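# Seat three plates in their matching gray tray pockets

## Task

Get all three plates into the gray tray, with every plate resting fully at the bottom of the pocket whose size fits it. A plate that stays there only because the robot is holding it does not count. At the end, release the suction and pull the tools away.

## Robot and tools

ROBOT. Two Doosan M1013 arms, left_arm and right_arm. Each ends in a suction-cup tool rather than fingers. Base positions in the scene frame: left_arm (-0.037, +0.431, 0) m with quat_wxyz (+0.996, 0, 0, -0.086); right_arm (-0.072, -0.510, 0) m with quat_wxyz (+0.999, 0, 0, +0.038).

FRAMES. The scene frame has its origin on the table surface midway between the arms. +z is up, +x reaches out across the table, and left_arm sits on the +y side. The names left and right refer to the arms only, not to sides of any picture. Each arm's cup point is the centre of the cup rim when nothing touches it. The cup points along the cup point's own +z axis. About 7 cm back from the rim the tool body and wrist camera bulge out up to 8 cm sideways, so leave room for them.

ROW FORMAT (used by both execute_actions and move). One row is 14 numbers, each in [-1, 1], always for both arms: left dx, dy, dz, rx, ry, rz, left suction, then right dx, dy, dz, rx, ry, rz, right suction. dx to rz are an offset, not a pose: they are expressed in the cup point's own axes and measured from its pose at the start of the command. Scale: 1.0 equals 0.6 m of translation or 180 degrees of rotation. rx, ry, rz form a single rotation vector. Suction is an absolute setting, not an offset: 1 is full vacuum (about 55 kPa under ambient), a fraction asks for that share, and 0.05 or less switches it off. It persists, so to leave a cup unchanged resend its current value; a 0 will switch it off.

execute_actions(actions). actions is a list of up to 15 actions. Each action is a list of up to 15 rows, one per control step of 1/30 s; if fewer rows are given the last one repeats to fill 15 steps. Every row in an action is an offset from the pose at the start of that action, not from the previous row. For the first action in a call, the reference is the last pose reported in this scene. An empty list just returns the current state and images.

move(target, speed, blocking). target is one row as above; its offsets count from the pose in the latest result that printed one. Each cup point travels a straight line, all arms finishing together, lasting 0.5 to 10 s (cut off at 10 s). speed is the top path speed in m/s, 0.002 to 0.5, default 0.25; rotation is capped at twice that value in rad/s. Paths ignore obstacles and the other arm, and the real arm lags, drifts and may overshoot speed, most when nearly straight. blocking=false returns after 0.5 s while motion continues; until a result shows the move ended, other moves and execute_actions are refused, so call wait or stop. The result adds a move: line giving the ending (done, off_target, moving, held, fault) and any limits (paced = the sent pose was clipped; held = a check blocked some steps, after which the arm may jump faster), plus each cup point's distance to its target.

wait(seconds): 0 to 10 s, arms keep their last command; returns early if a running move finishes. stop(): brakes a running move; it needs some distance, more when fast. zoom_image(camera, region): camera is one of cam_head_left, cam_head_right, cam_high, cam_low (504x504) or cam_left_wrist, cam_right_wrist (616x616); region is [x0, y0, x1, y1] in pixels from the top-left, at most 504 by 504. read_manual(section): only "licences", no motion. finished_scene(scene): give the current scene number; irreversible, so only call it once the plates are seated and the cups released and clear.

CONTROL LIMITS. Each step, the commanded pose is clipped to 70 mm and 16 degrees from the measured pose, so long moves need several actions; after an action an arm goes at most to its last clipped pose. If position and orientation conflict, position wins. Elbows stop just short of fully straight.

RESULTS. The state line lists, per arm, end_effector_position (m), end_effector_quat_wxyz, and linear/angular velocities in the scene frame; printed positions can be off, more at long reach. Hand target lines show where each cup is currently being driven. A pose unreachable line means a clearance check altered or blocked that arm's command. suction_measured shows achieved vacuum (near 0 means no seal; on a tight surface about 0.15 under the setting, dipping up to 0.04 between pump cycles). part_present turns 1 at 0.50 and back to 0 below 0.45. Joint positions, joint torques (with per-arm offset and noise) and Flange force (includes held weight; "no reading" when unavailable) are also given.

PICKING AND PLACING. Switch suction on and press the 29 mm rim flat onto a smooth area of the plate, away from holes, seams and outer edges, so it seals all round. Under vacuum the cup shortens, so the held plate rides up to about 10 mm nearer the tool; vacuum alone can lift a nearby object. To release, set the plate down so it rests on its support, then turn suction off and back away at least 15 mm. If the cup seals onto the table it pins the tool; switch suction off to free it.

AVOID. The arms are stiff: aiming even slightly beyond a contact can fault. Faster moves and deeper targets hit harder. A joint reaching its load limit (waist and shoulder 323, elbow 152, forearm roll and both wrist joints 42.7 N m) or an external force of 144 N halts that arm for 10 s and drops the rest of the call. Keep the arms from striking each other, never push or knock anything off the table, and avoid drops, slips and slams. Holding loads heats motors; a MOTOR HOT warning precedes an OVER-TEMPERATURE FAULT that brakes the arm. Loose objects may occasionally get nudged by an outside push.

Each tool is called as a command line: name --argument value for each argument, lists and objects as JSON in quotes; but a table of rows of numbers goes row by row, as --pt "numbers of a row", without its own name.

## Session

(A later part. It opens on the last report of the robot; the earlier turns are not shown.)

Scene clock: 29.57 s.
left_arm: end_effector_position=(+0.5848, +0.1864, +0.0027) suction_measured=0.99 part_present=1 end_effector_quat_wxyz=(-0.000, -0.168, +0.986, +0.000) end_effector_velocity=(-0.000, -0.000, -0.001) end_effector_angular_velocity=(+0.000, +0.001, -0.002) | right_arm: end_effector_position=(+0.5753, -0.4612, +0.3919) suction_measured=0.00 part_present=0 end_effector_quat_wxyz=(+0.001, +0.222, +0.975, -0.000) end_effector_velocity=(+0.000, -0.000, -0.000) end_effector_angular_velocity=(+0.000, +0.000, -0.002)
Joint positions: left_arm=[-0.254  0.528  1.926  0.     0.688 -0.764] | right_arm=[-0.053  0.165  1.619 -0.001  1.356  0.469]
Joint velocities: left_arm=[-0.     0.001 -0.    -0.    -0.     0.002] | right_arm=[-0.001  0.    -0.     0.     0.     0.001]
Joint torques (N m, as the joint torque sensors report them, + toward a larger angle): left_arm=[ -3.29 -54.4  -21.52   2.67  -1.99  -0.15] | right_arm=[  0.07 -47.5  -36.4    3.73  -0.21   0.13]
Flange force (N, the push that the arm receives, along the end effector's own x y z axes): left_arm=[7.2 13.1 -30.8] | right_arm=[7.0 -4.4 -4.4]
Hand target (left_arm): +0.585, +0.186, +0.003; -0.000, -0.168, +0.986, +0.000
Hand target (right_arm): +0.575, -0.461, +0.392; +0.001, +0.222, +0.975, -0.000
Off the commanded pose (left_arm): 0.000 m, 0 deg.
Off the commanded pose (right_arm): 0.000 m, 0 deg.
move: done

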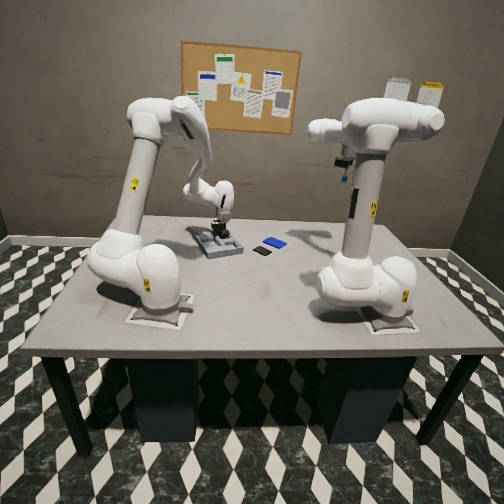

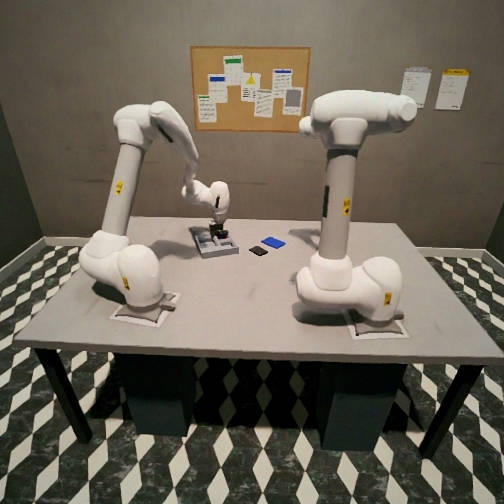

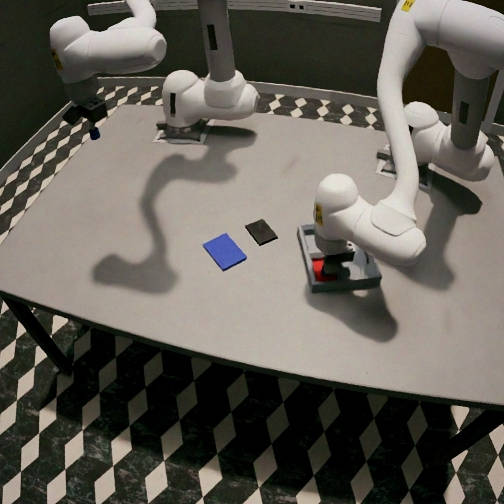

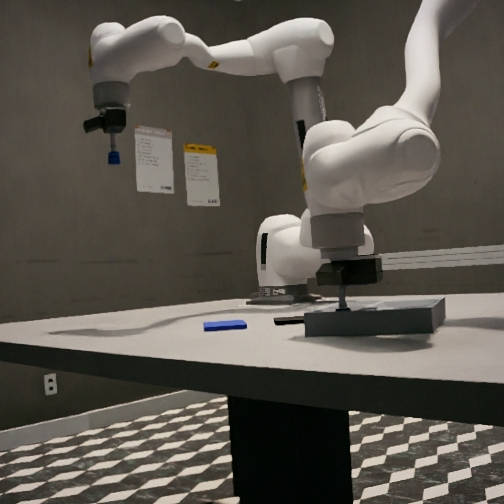

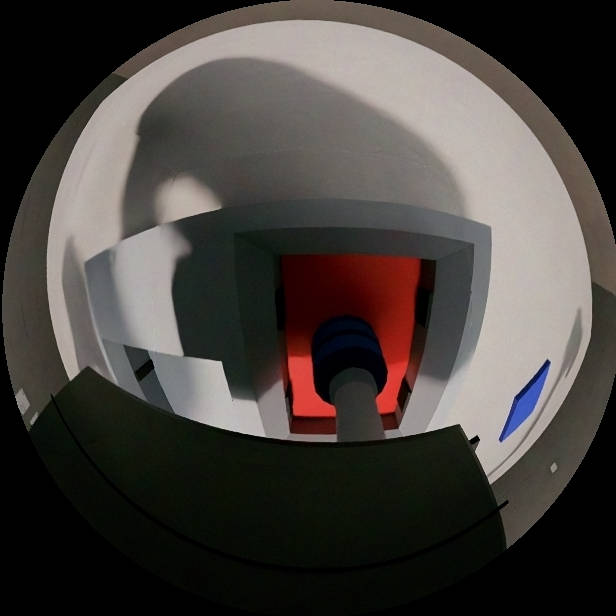

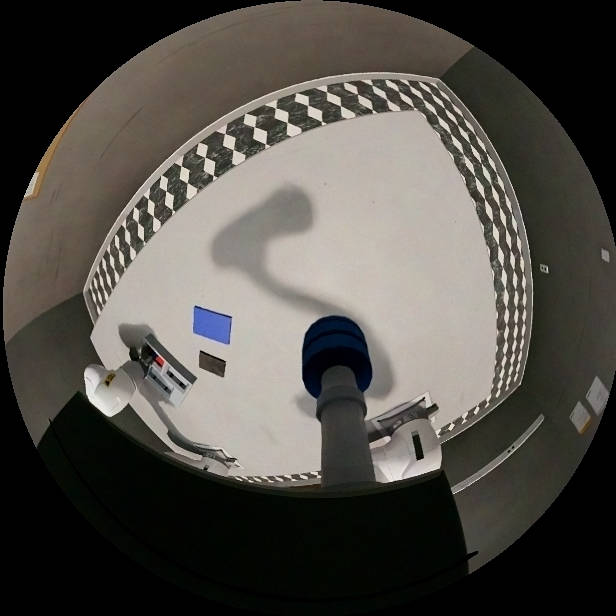

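execute_actions --actions '[[[0,0,-0.002,0,0,0,0,0,0,0,0,0,0,0]]]'

move --target '[0,0,-0.1,0,0,0,0,0,0,0,0,0,0,0]' --speed 0.12

move --target '[0.3,-0.26,-0.05,0,0,-0.11,0,0,0,0,0,0,0,0]'

Scene clock: 32.90 s.
left_arm: end_effector_position=(+0.5847, +0.1865, +0.0038) suction_measured=0.00 part_present=0 end_effector_quat_wxyz=(-0.000, -0.168, +0.986, +0.000) end_effector_velocity=(+0.000, +0.000, +0.001) end_effector_angular_velocity=(-0.000, -0.000, +0.000) | right_arm: end_effector_position=(+0.5753, -0.4612, +0.3919) suction_measured=0.00 part_present=0 end_effector_quat_wxyz=(+0.001, +0.222, +0.975, -0.000) end_effector_velocity=(-0.000, -0.000, +0.000) end_effector_angular_velocity=(-0.000, -0.000, -0.001)
Joint positions: left_arm=[-0.254  0.526  1.926  0.     0.69  -0.764] | right_arm=[-0.053  0.165  1.619 -0.001  1.356  0.469]
Joint velocities: left_arm=[ 0.    -0.001 -0.    -0.     0.001  0.   ] | right_arm=[-0.001 -0.     0.    -0.    -0.     0.   ]
Joint torques (N m, as the joint torque sensors report them, + toward a larger angle): left_arm=[ -3.14 -67.36 -24.04   2.43  -0.28  -0.22] | right_arm=[ -0.76 -47.87 -36.44   3.7   -0.25   0.07]
Flange force (N, the push that the arm receives, along the end effector's own x y z axes): left_arm=[1.7 8.1 -9.6] | right_arm=[7.0 -2.8 -4.0]
Hand target (left_arm): +0.585, +0.186, +0.004; -0.000, -0.168, +0.986, +0.000
Hand target (right_arm): +0.575, -0.461, +0.392; +0.001, +0.222, +0.975, -0.000
Off the commanded pose (left_arm): 0.000 m, 0 deg.
Off the commanded pose (right_arm): 0.000 m, 0 deg.

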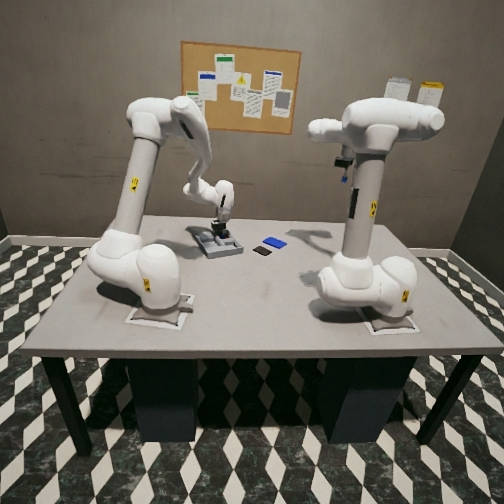

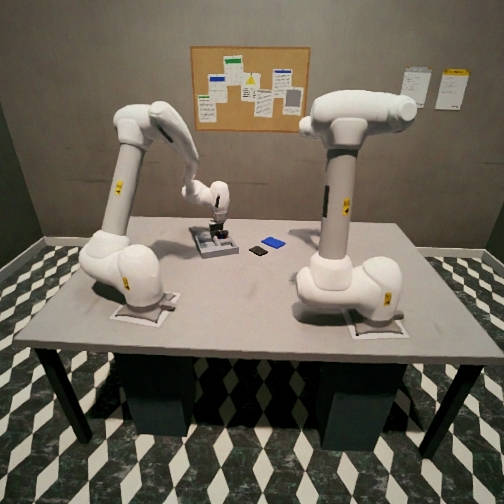

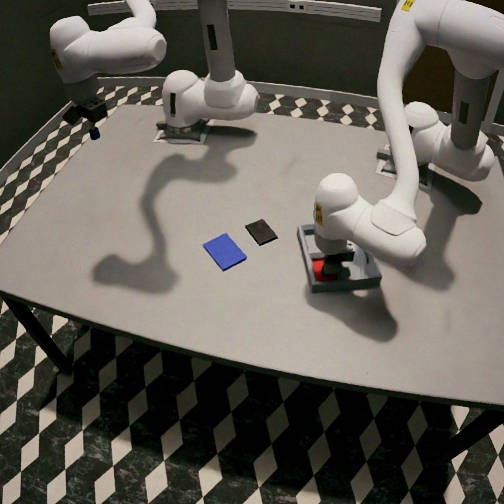

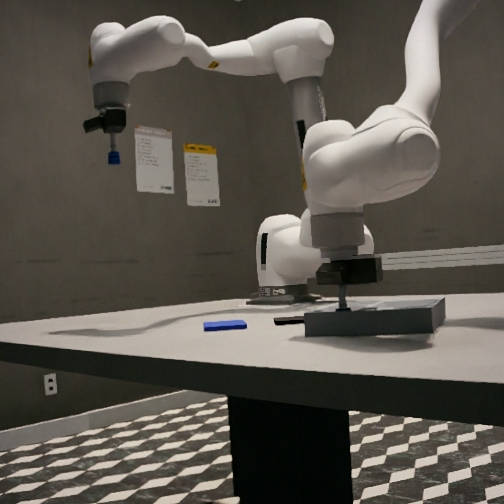

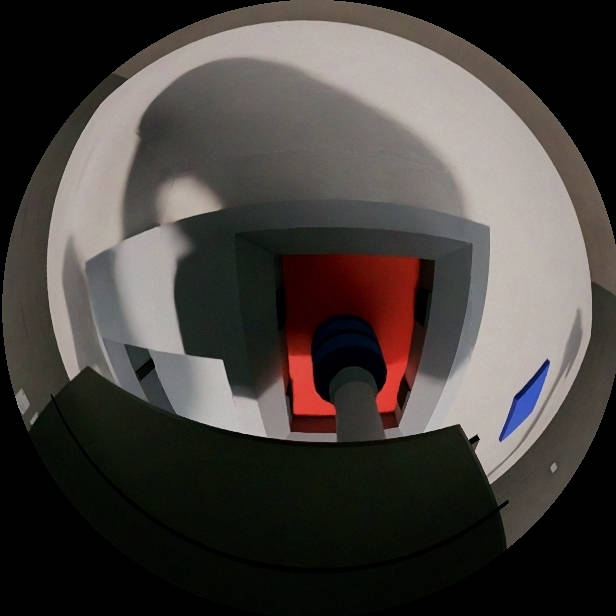

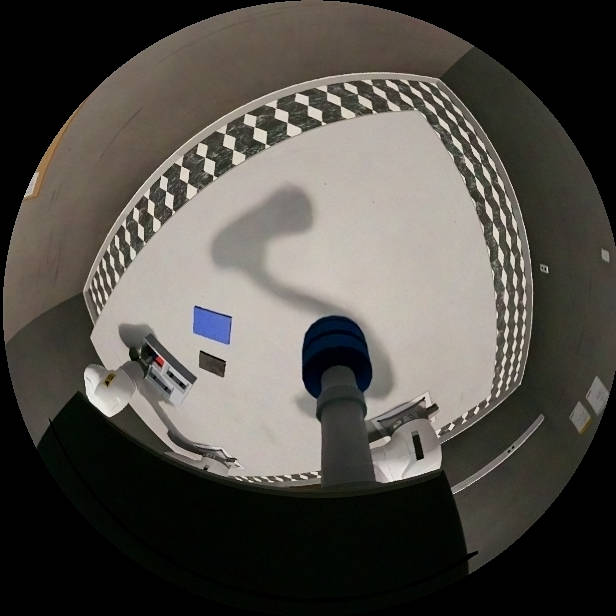

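Scene clock: 33.70 s.
left_arm: end_effector_position=(+0.5847, +0.1865, +0.0638) suction_measured=0.00 part_present=0 end_effector_quat_wxyz=(-0.000, -0.168, +0.986, +0.000) end_effector_velocity=(-0.000, -0.001, -0.000) end_effector_angular_velocity=(+0.000, +0.000, -0.002) | right_arm: end_effector_position=(+0.5753, -0.4612, +0.3919) suction_measured=0.00 part_present=0 end_effector_quat_wxyz=(+0.001, +0.222, +0.975, -0.000) end_effector_velocity=(+0.000, -0.000, +0.001) end_effector_angular_velocity=(+0.000, -0.003, -0.001)
Joint positions: left_arm=[-0.254  0.45   1.901  0.     0.791 -0.764] | right_arm=[-0.053  0.165  1.619 -0.001  1.356  0.469]
Joint velocities: left_arm=[-0.001  0.001 -0.    -0.    -0.     0.001] | right_arm=[-0.001 -0.001 -0.001  0.    -0.001  0.   ]
Joint torques (N m, as the joint torque sensors report them, + toward a larger angle): left_arm=[ -4.28 -70.73 -28.62   2.86   0.03   0.03] | right_arm=[ -0.41 -47.42 -36.54   3.72  -0.25   0.  ]
Flange force (N, the push that the arm receives, along the end effector's own x y z axes): left_arm=[-2.2 6.1 1.0] | right_arm=[7.8 -3.9 -4.4]
Hand target (left_arm): +0.585, +0.186, +0.064; -0.000, -0.168, +0.986, +0.000
Hand target (right_arm): +0.575, -0.461, +0.392; +0.001, +0.222, +0.975, -0.000
Off the commanded pose (left_arm): 0.000 m, 0 deg.
Off the commanded pose (right_arm): 0.000 m, 0 deg.
move: done

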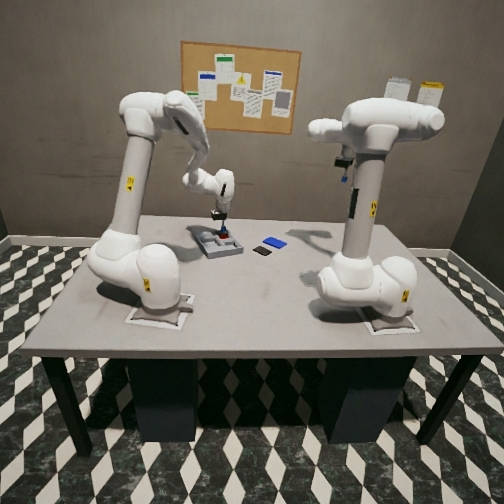

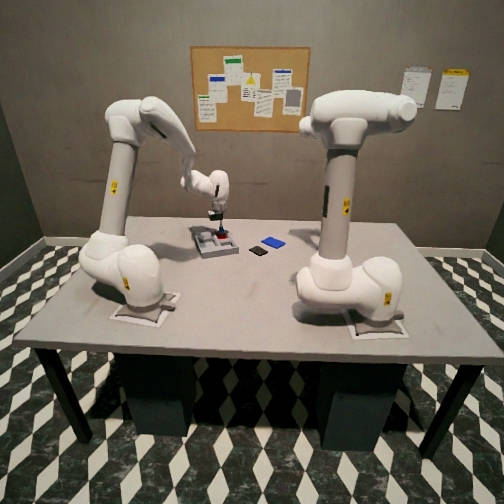

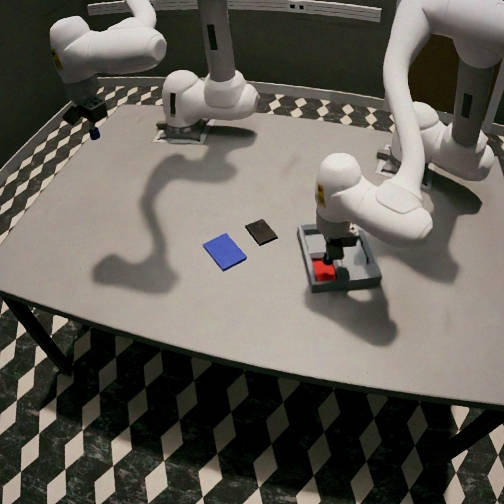

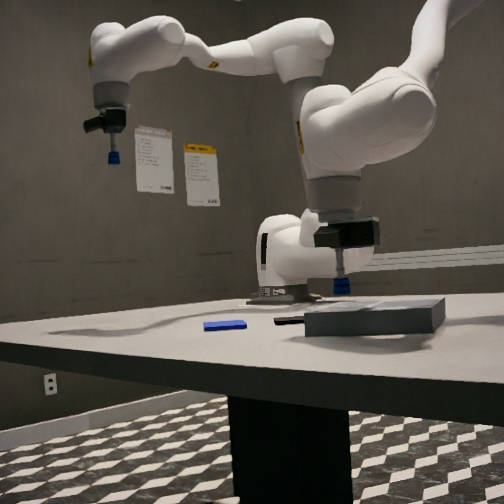

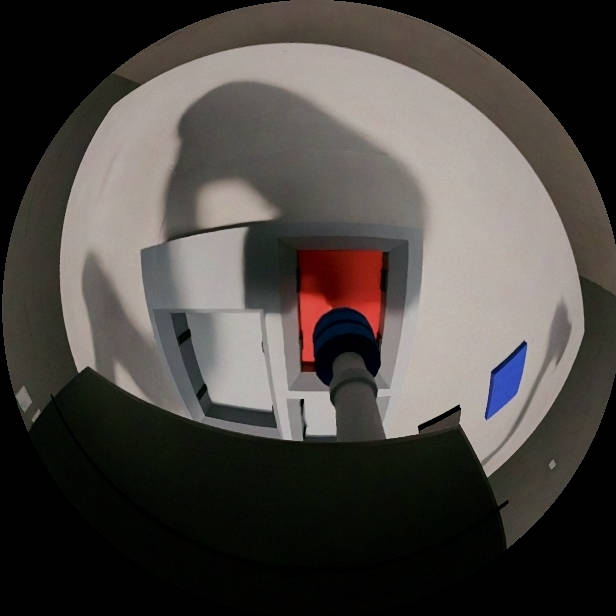

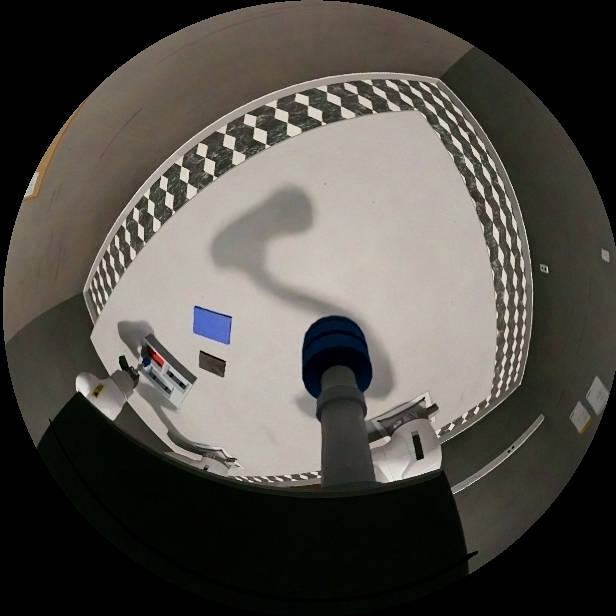

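Scene clock: 35.03 s.
left_arm: end_effector_position=(+0.4664, -0.0201, +0.0937) suction_measured=0.00 part_present=0 end_effector_quat_wxyz=(-0.000, -0.335, +0.942, +0.000) end_effector_velocity=(-0.000, -0.000, -0.001) end_effector_angular_velocity=(+0.001, +0.001, -0.000) | right_arm: end_effector_position=(+0.5753, -0.4612, +0.3919) suction_measured=0.00 part_present=0 end_effector_quat_wxyz=(+0.001, +0.222, +0.975, -0.000) end_effector_velocity=(-0.000, +0.000, +0.000) end_effector_angular_velocity=(-0.000, +0.000, +0.001)
Joint positions: left_arm=[-0.609  0.426  1.868  0.     0.848 -1.465] | right_arm=[-0.053  0.165  1.619 -0.001  1.356  0.469]
Joint velocities: left_arm=[-0.001  0.001  0.     0.    -0.    -0.   ] | right_arm=[ 0.001 -0.    -0.    -0.     0.     0.   ]
Joint torques (N m, as the joint torque sensors report them, + toward a larger angle): left_arm=[ -4.08 -69.3  -30.85   2.84  -0.37   0.06] | right_arm=[ -0.38 -48.29 -36.51   3.65  -0.15   0.05]
Flange force (N, the push that the arm receives, along the end effector's own x y z axes): left_arm=[-4.9 5.2 0.0] | right_arm=[6.3 -2.8 -3.5]
Hand target (left_arm): +0.466, -0.020, +0.094; -0.000, -0.335, +0.942, +0.000
Hand target (right_arm): +0.575, -0.461, +0.392; +0.001, +0.222, +0.975, -0.000
Off the commanded pose (left_arm): 0.000 m, 0 deg.
Off the commanded pose (right_arm): 0.000 m, 0 deg.
move: done

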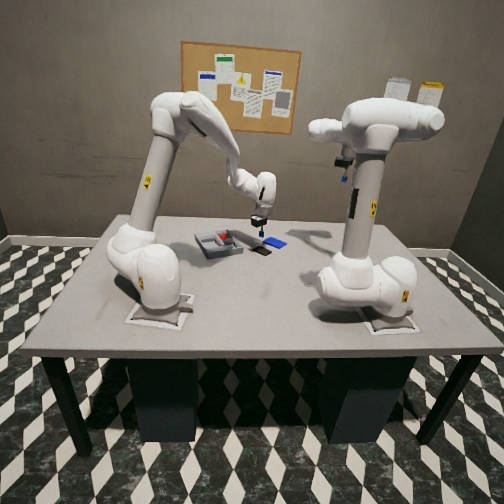

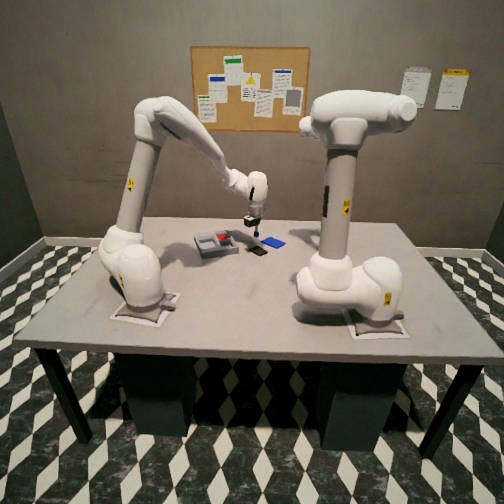

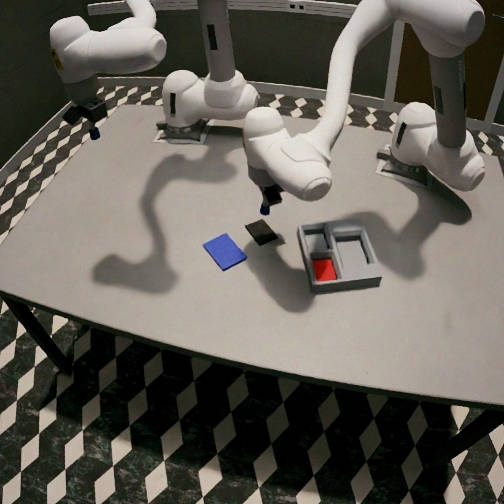

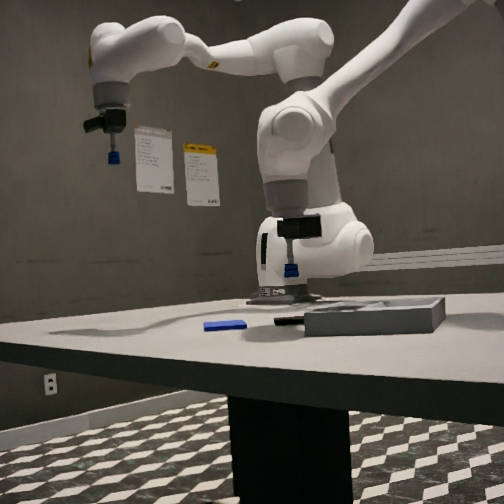

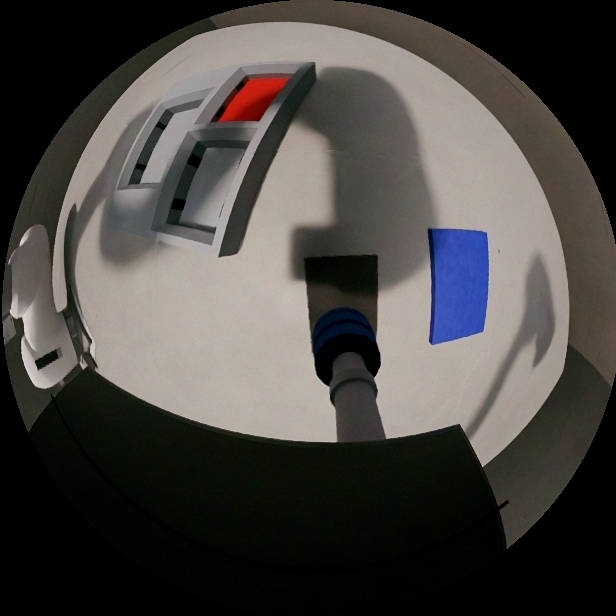

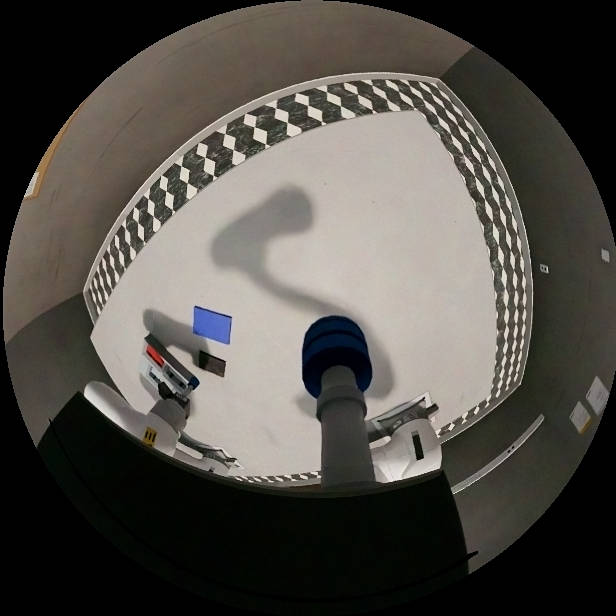

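move --target '[0.008,-0.01,0.11,0,0,-0.01,0,0,0,0,0,0,0,0]' --speed 0.12

move --target '[0,0,0.039,0,0,0,1,0,0,0,0,0,0,0]' --speed 0.03

Scene clock: 37.60 s.
left_arm: end_effector_position=(+0.4664, -0.0277, +0.0277) suction_measured=0.00 part_present=0 end_effector_quat_wxyz=(-0.000, -0.350, +0.937, +0.000) end_effector_velocity=(-0.001, -0.001, +0.001) end_effector_angular_velocity=(-0.000, -0.000, -0.001) | right_arm: end_effector_position=(+0.5753, -0.4612, +0.3919) suction_measured=0.00 part_present=0 end_effector_quat_wxyz=(+0.001, +0.222, +0.975, -0.000) end_effector_velocity=(+0.001, -0.001, +0.001) end_effector_angular_velocity=(-0.000, -0.002, -0.002)
Joint positions: left_arm=[-0.617  0.51   1.89   0.     0.742 -1.504] | right_arm=[-0.053  0.165  1.619 -0.001  1.356  0.469]
Joint velocities: left_arm=[-0.001 -0.001 -0.    -0.     0.001 -0.   ] | right_arm=[-0.002  0.    -0.001 -0.    -0.001  0.   ]
Joint torques (N m, as the joint torque sensors report them, + toward a larger angle): left_arm=[ -2.68 -72.06 -27.27   2.56  -0.23   0.07] | right_arm=[ -0.16 -48.24 -36.26   3.64  -0.3    0.08]
Flange force (N, the push that the arm receives, along the end effector's own x y z axes): left_arm=[-3.1 6.3 -3.9] | right_arm=[5.7 -3.5 -4.4]
Hand target (left_arm): +0.466, -0.028, +0.028; -0.000, -0.350, +0.937, +0.000
Hand target (right_arm): +0.575, -0.461, +0.392; +0.001, +0.222, +0.975, -0.000
Off the commanded pose (left_arm): 0.000 m, 0 deg.
Off the commanded pose (right_arm): 0.000 m, 0 deg.
move: done

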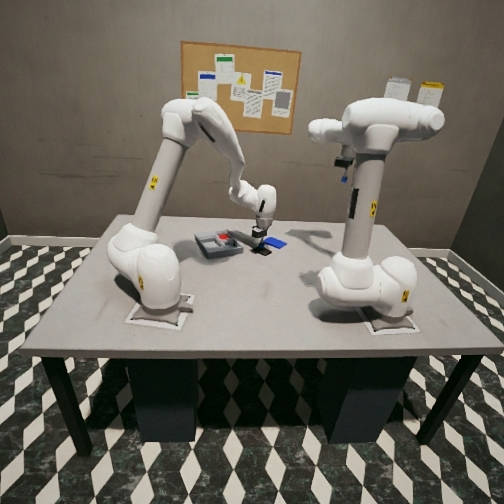

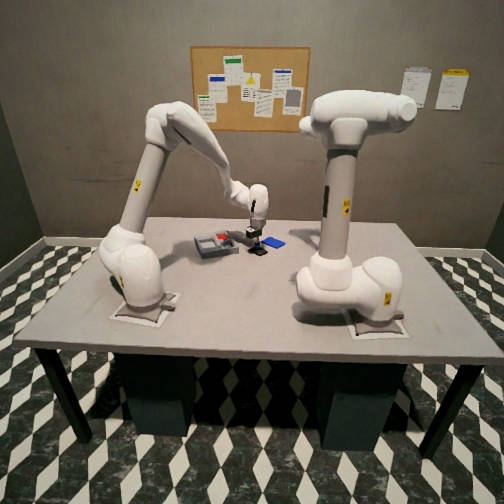

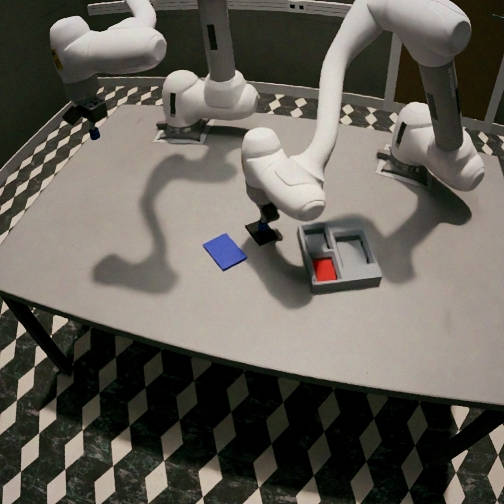

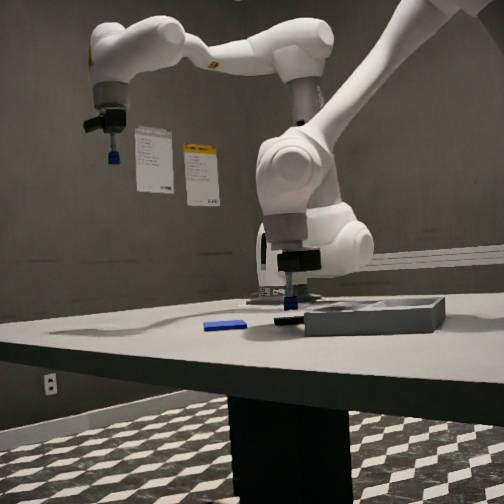

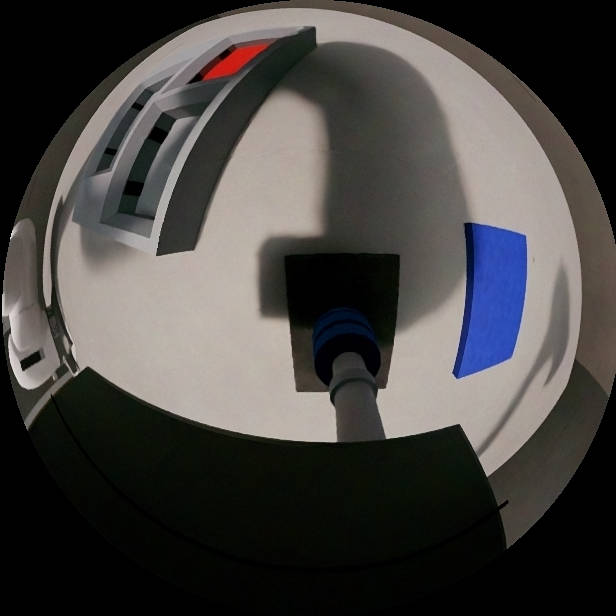

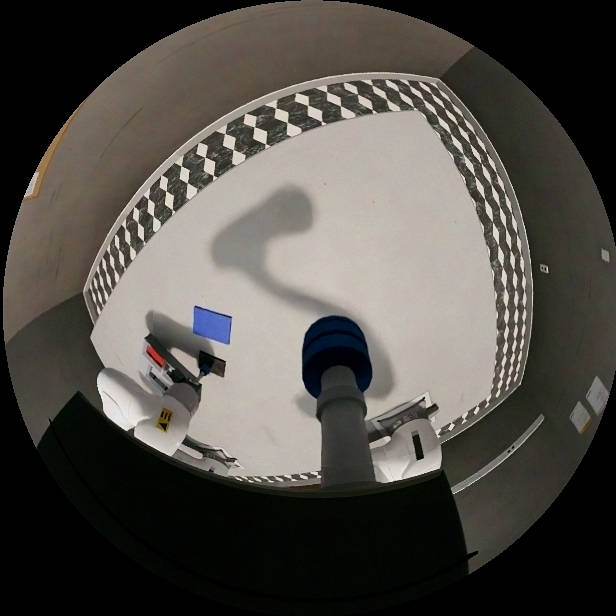

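Scene clock: 38.60 s.
left_arm: end_effector_position=(+0.4664, -0.0277, +0.0044) suction_measured=0.60 part_present=1 end_effector_quat_wxyz=(-0.000, -0.350, +0.937, +0.000) end_effector_velocity=(-0.000, -0.001, -0.000) end_effector_angular_velocity=(-0.000, -0.000, -0.002) | right_arm: end_effector_position=(+0.5753, -0.4612, +0.3919) suction_measured=0.00 part_present=0 end_effector_quat_wxyz=(+0.001, +0.222, +0.975, -0.000) end_effector_velocity=(-0.000, +0.001, +0.000) end_effector_angular_velocity=(+0.000, -0.000, +0.001)
Joint positions: left_arm=[-0.617  0.54   1.899  0.     0.704 -1.504] | right_arm=[-0.053  0.165  1.619 -0.001  1.356  0.469]
Joint velocities: left_arm=[-0.002  0.001 -0.001  0.    -0.001 -0.   ] | right_arm=[ 0.001 -0.001  0.     0.    -0.     0.001]
Joint torques (N m, as the joint torque sensors report them, + toward a larger angle): left_arm=[ -4.72 -74.57 -26.41   2.68  -0.15   0.18] | right_arm=[  0.76 -47.4  -36.33   3.77  -0.29   0.09]
Flange force (N, the push that the arm receives, along the end effector's own x y z axes): left_arm=[-5.9 5.1 -1.8] | right_arm=[6.6 -5.1 -4.3]
Hand target (left_arm): +0.466, -0.028, +0.004; -0.000, -0.350, +0.937, +0.000
Hand target (right_arm): +0.575, -0.461, +0.392; +0.001, +0.222, +0.975, -0.000
Off the commanded pose (left_arm): 0.000 m, 0 deg.
Off the commanded pose (right_arm): 0.000 m, 0 deg.
move: done

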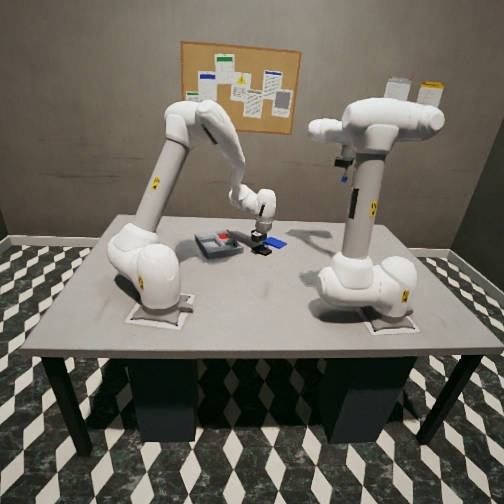

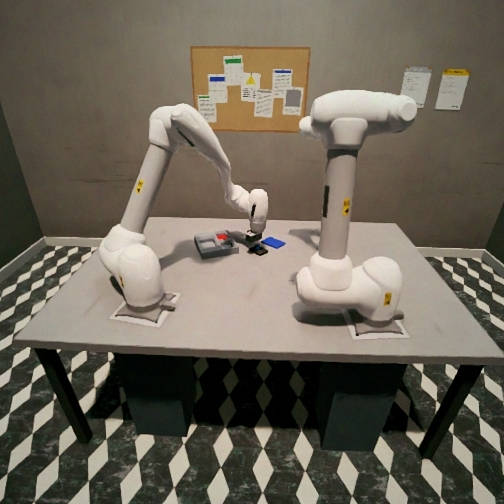

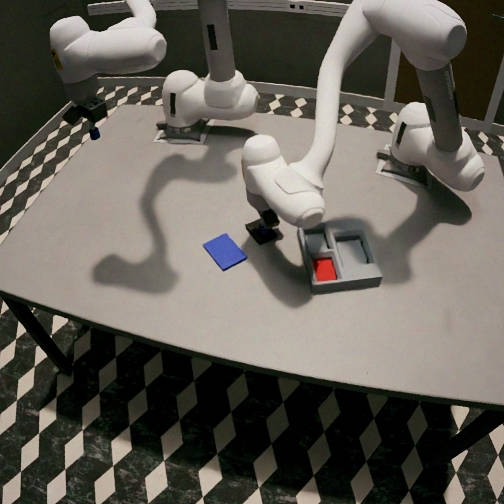

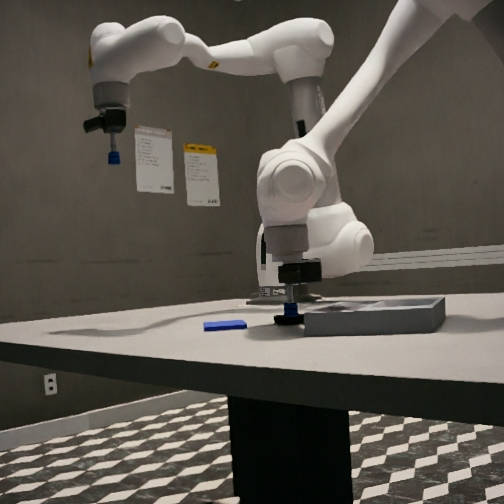

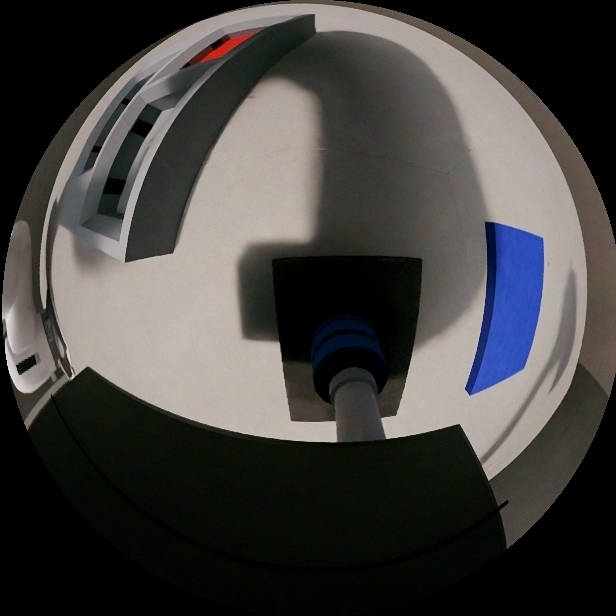

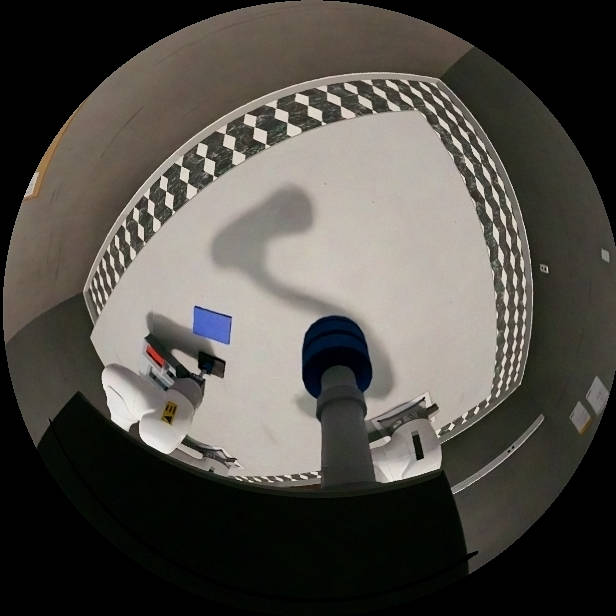

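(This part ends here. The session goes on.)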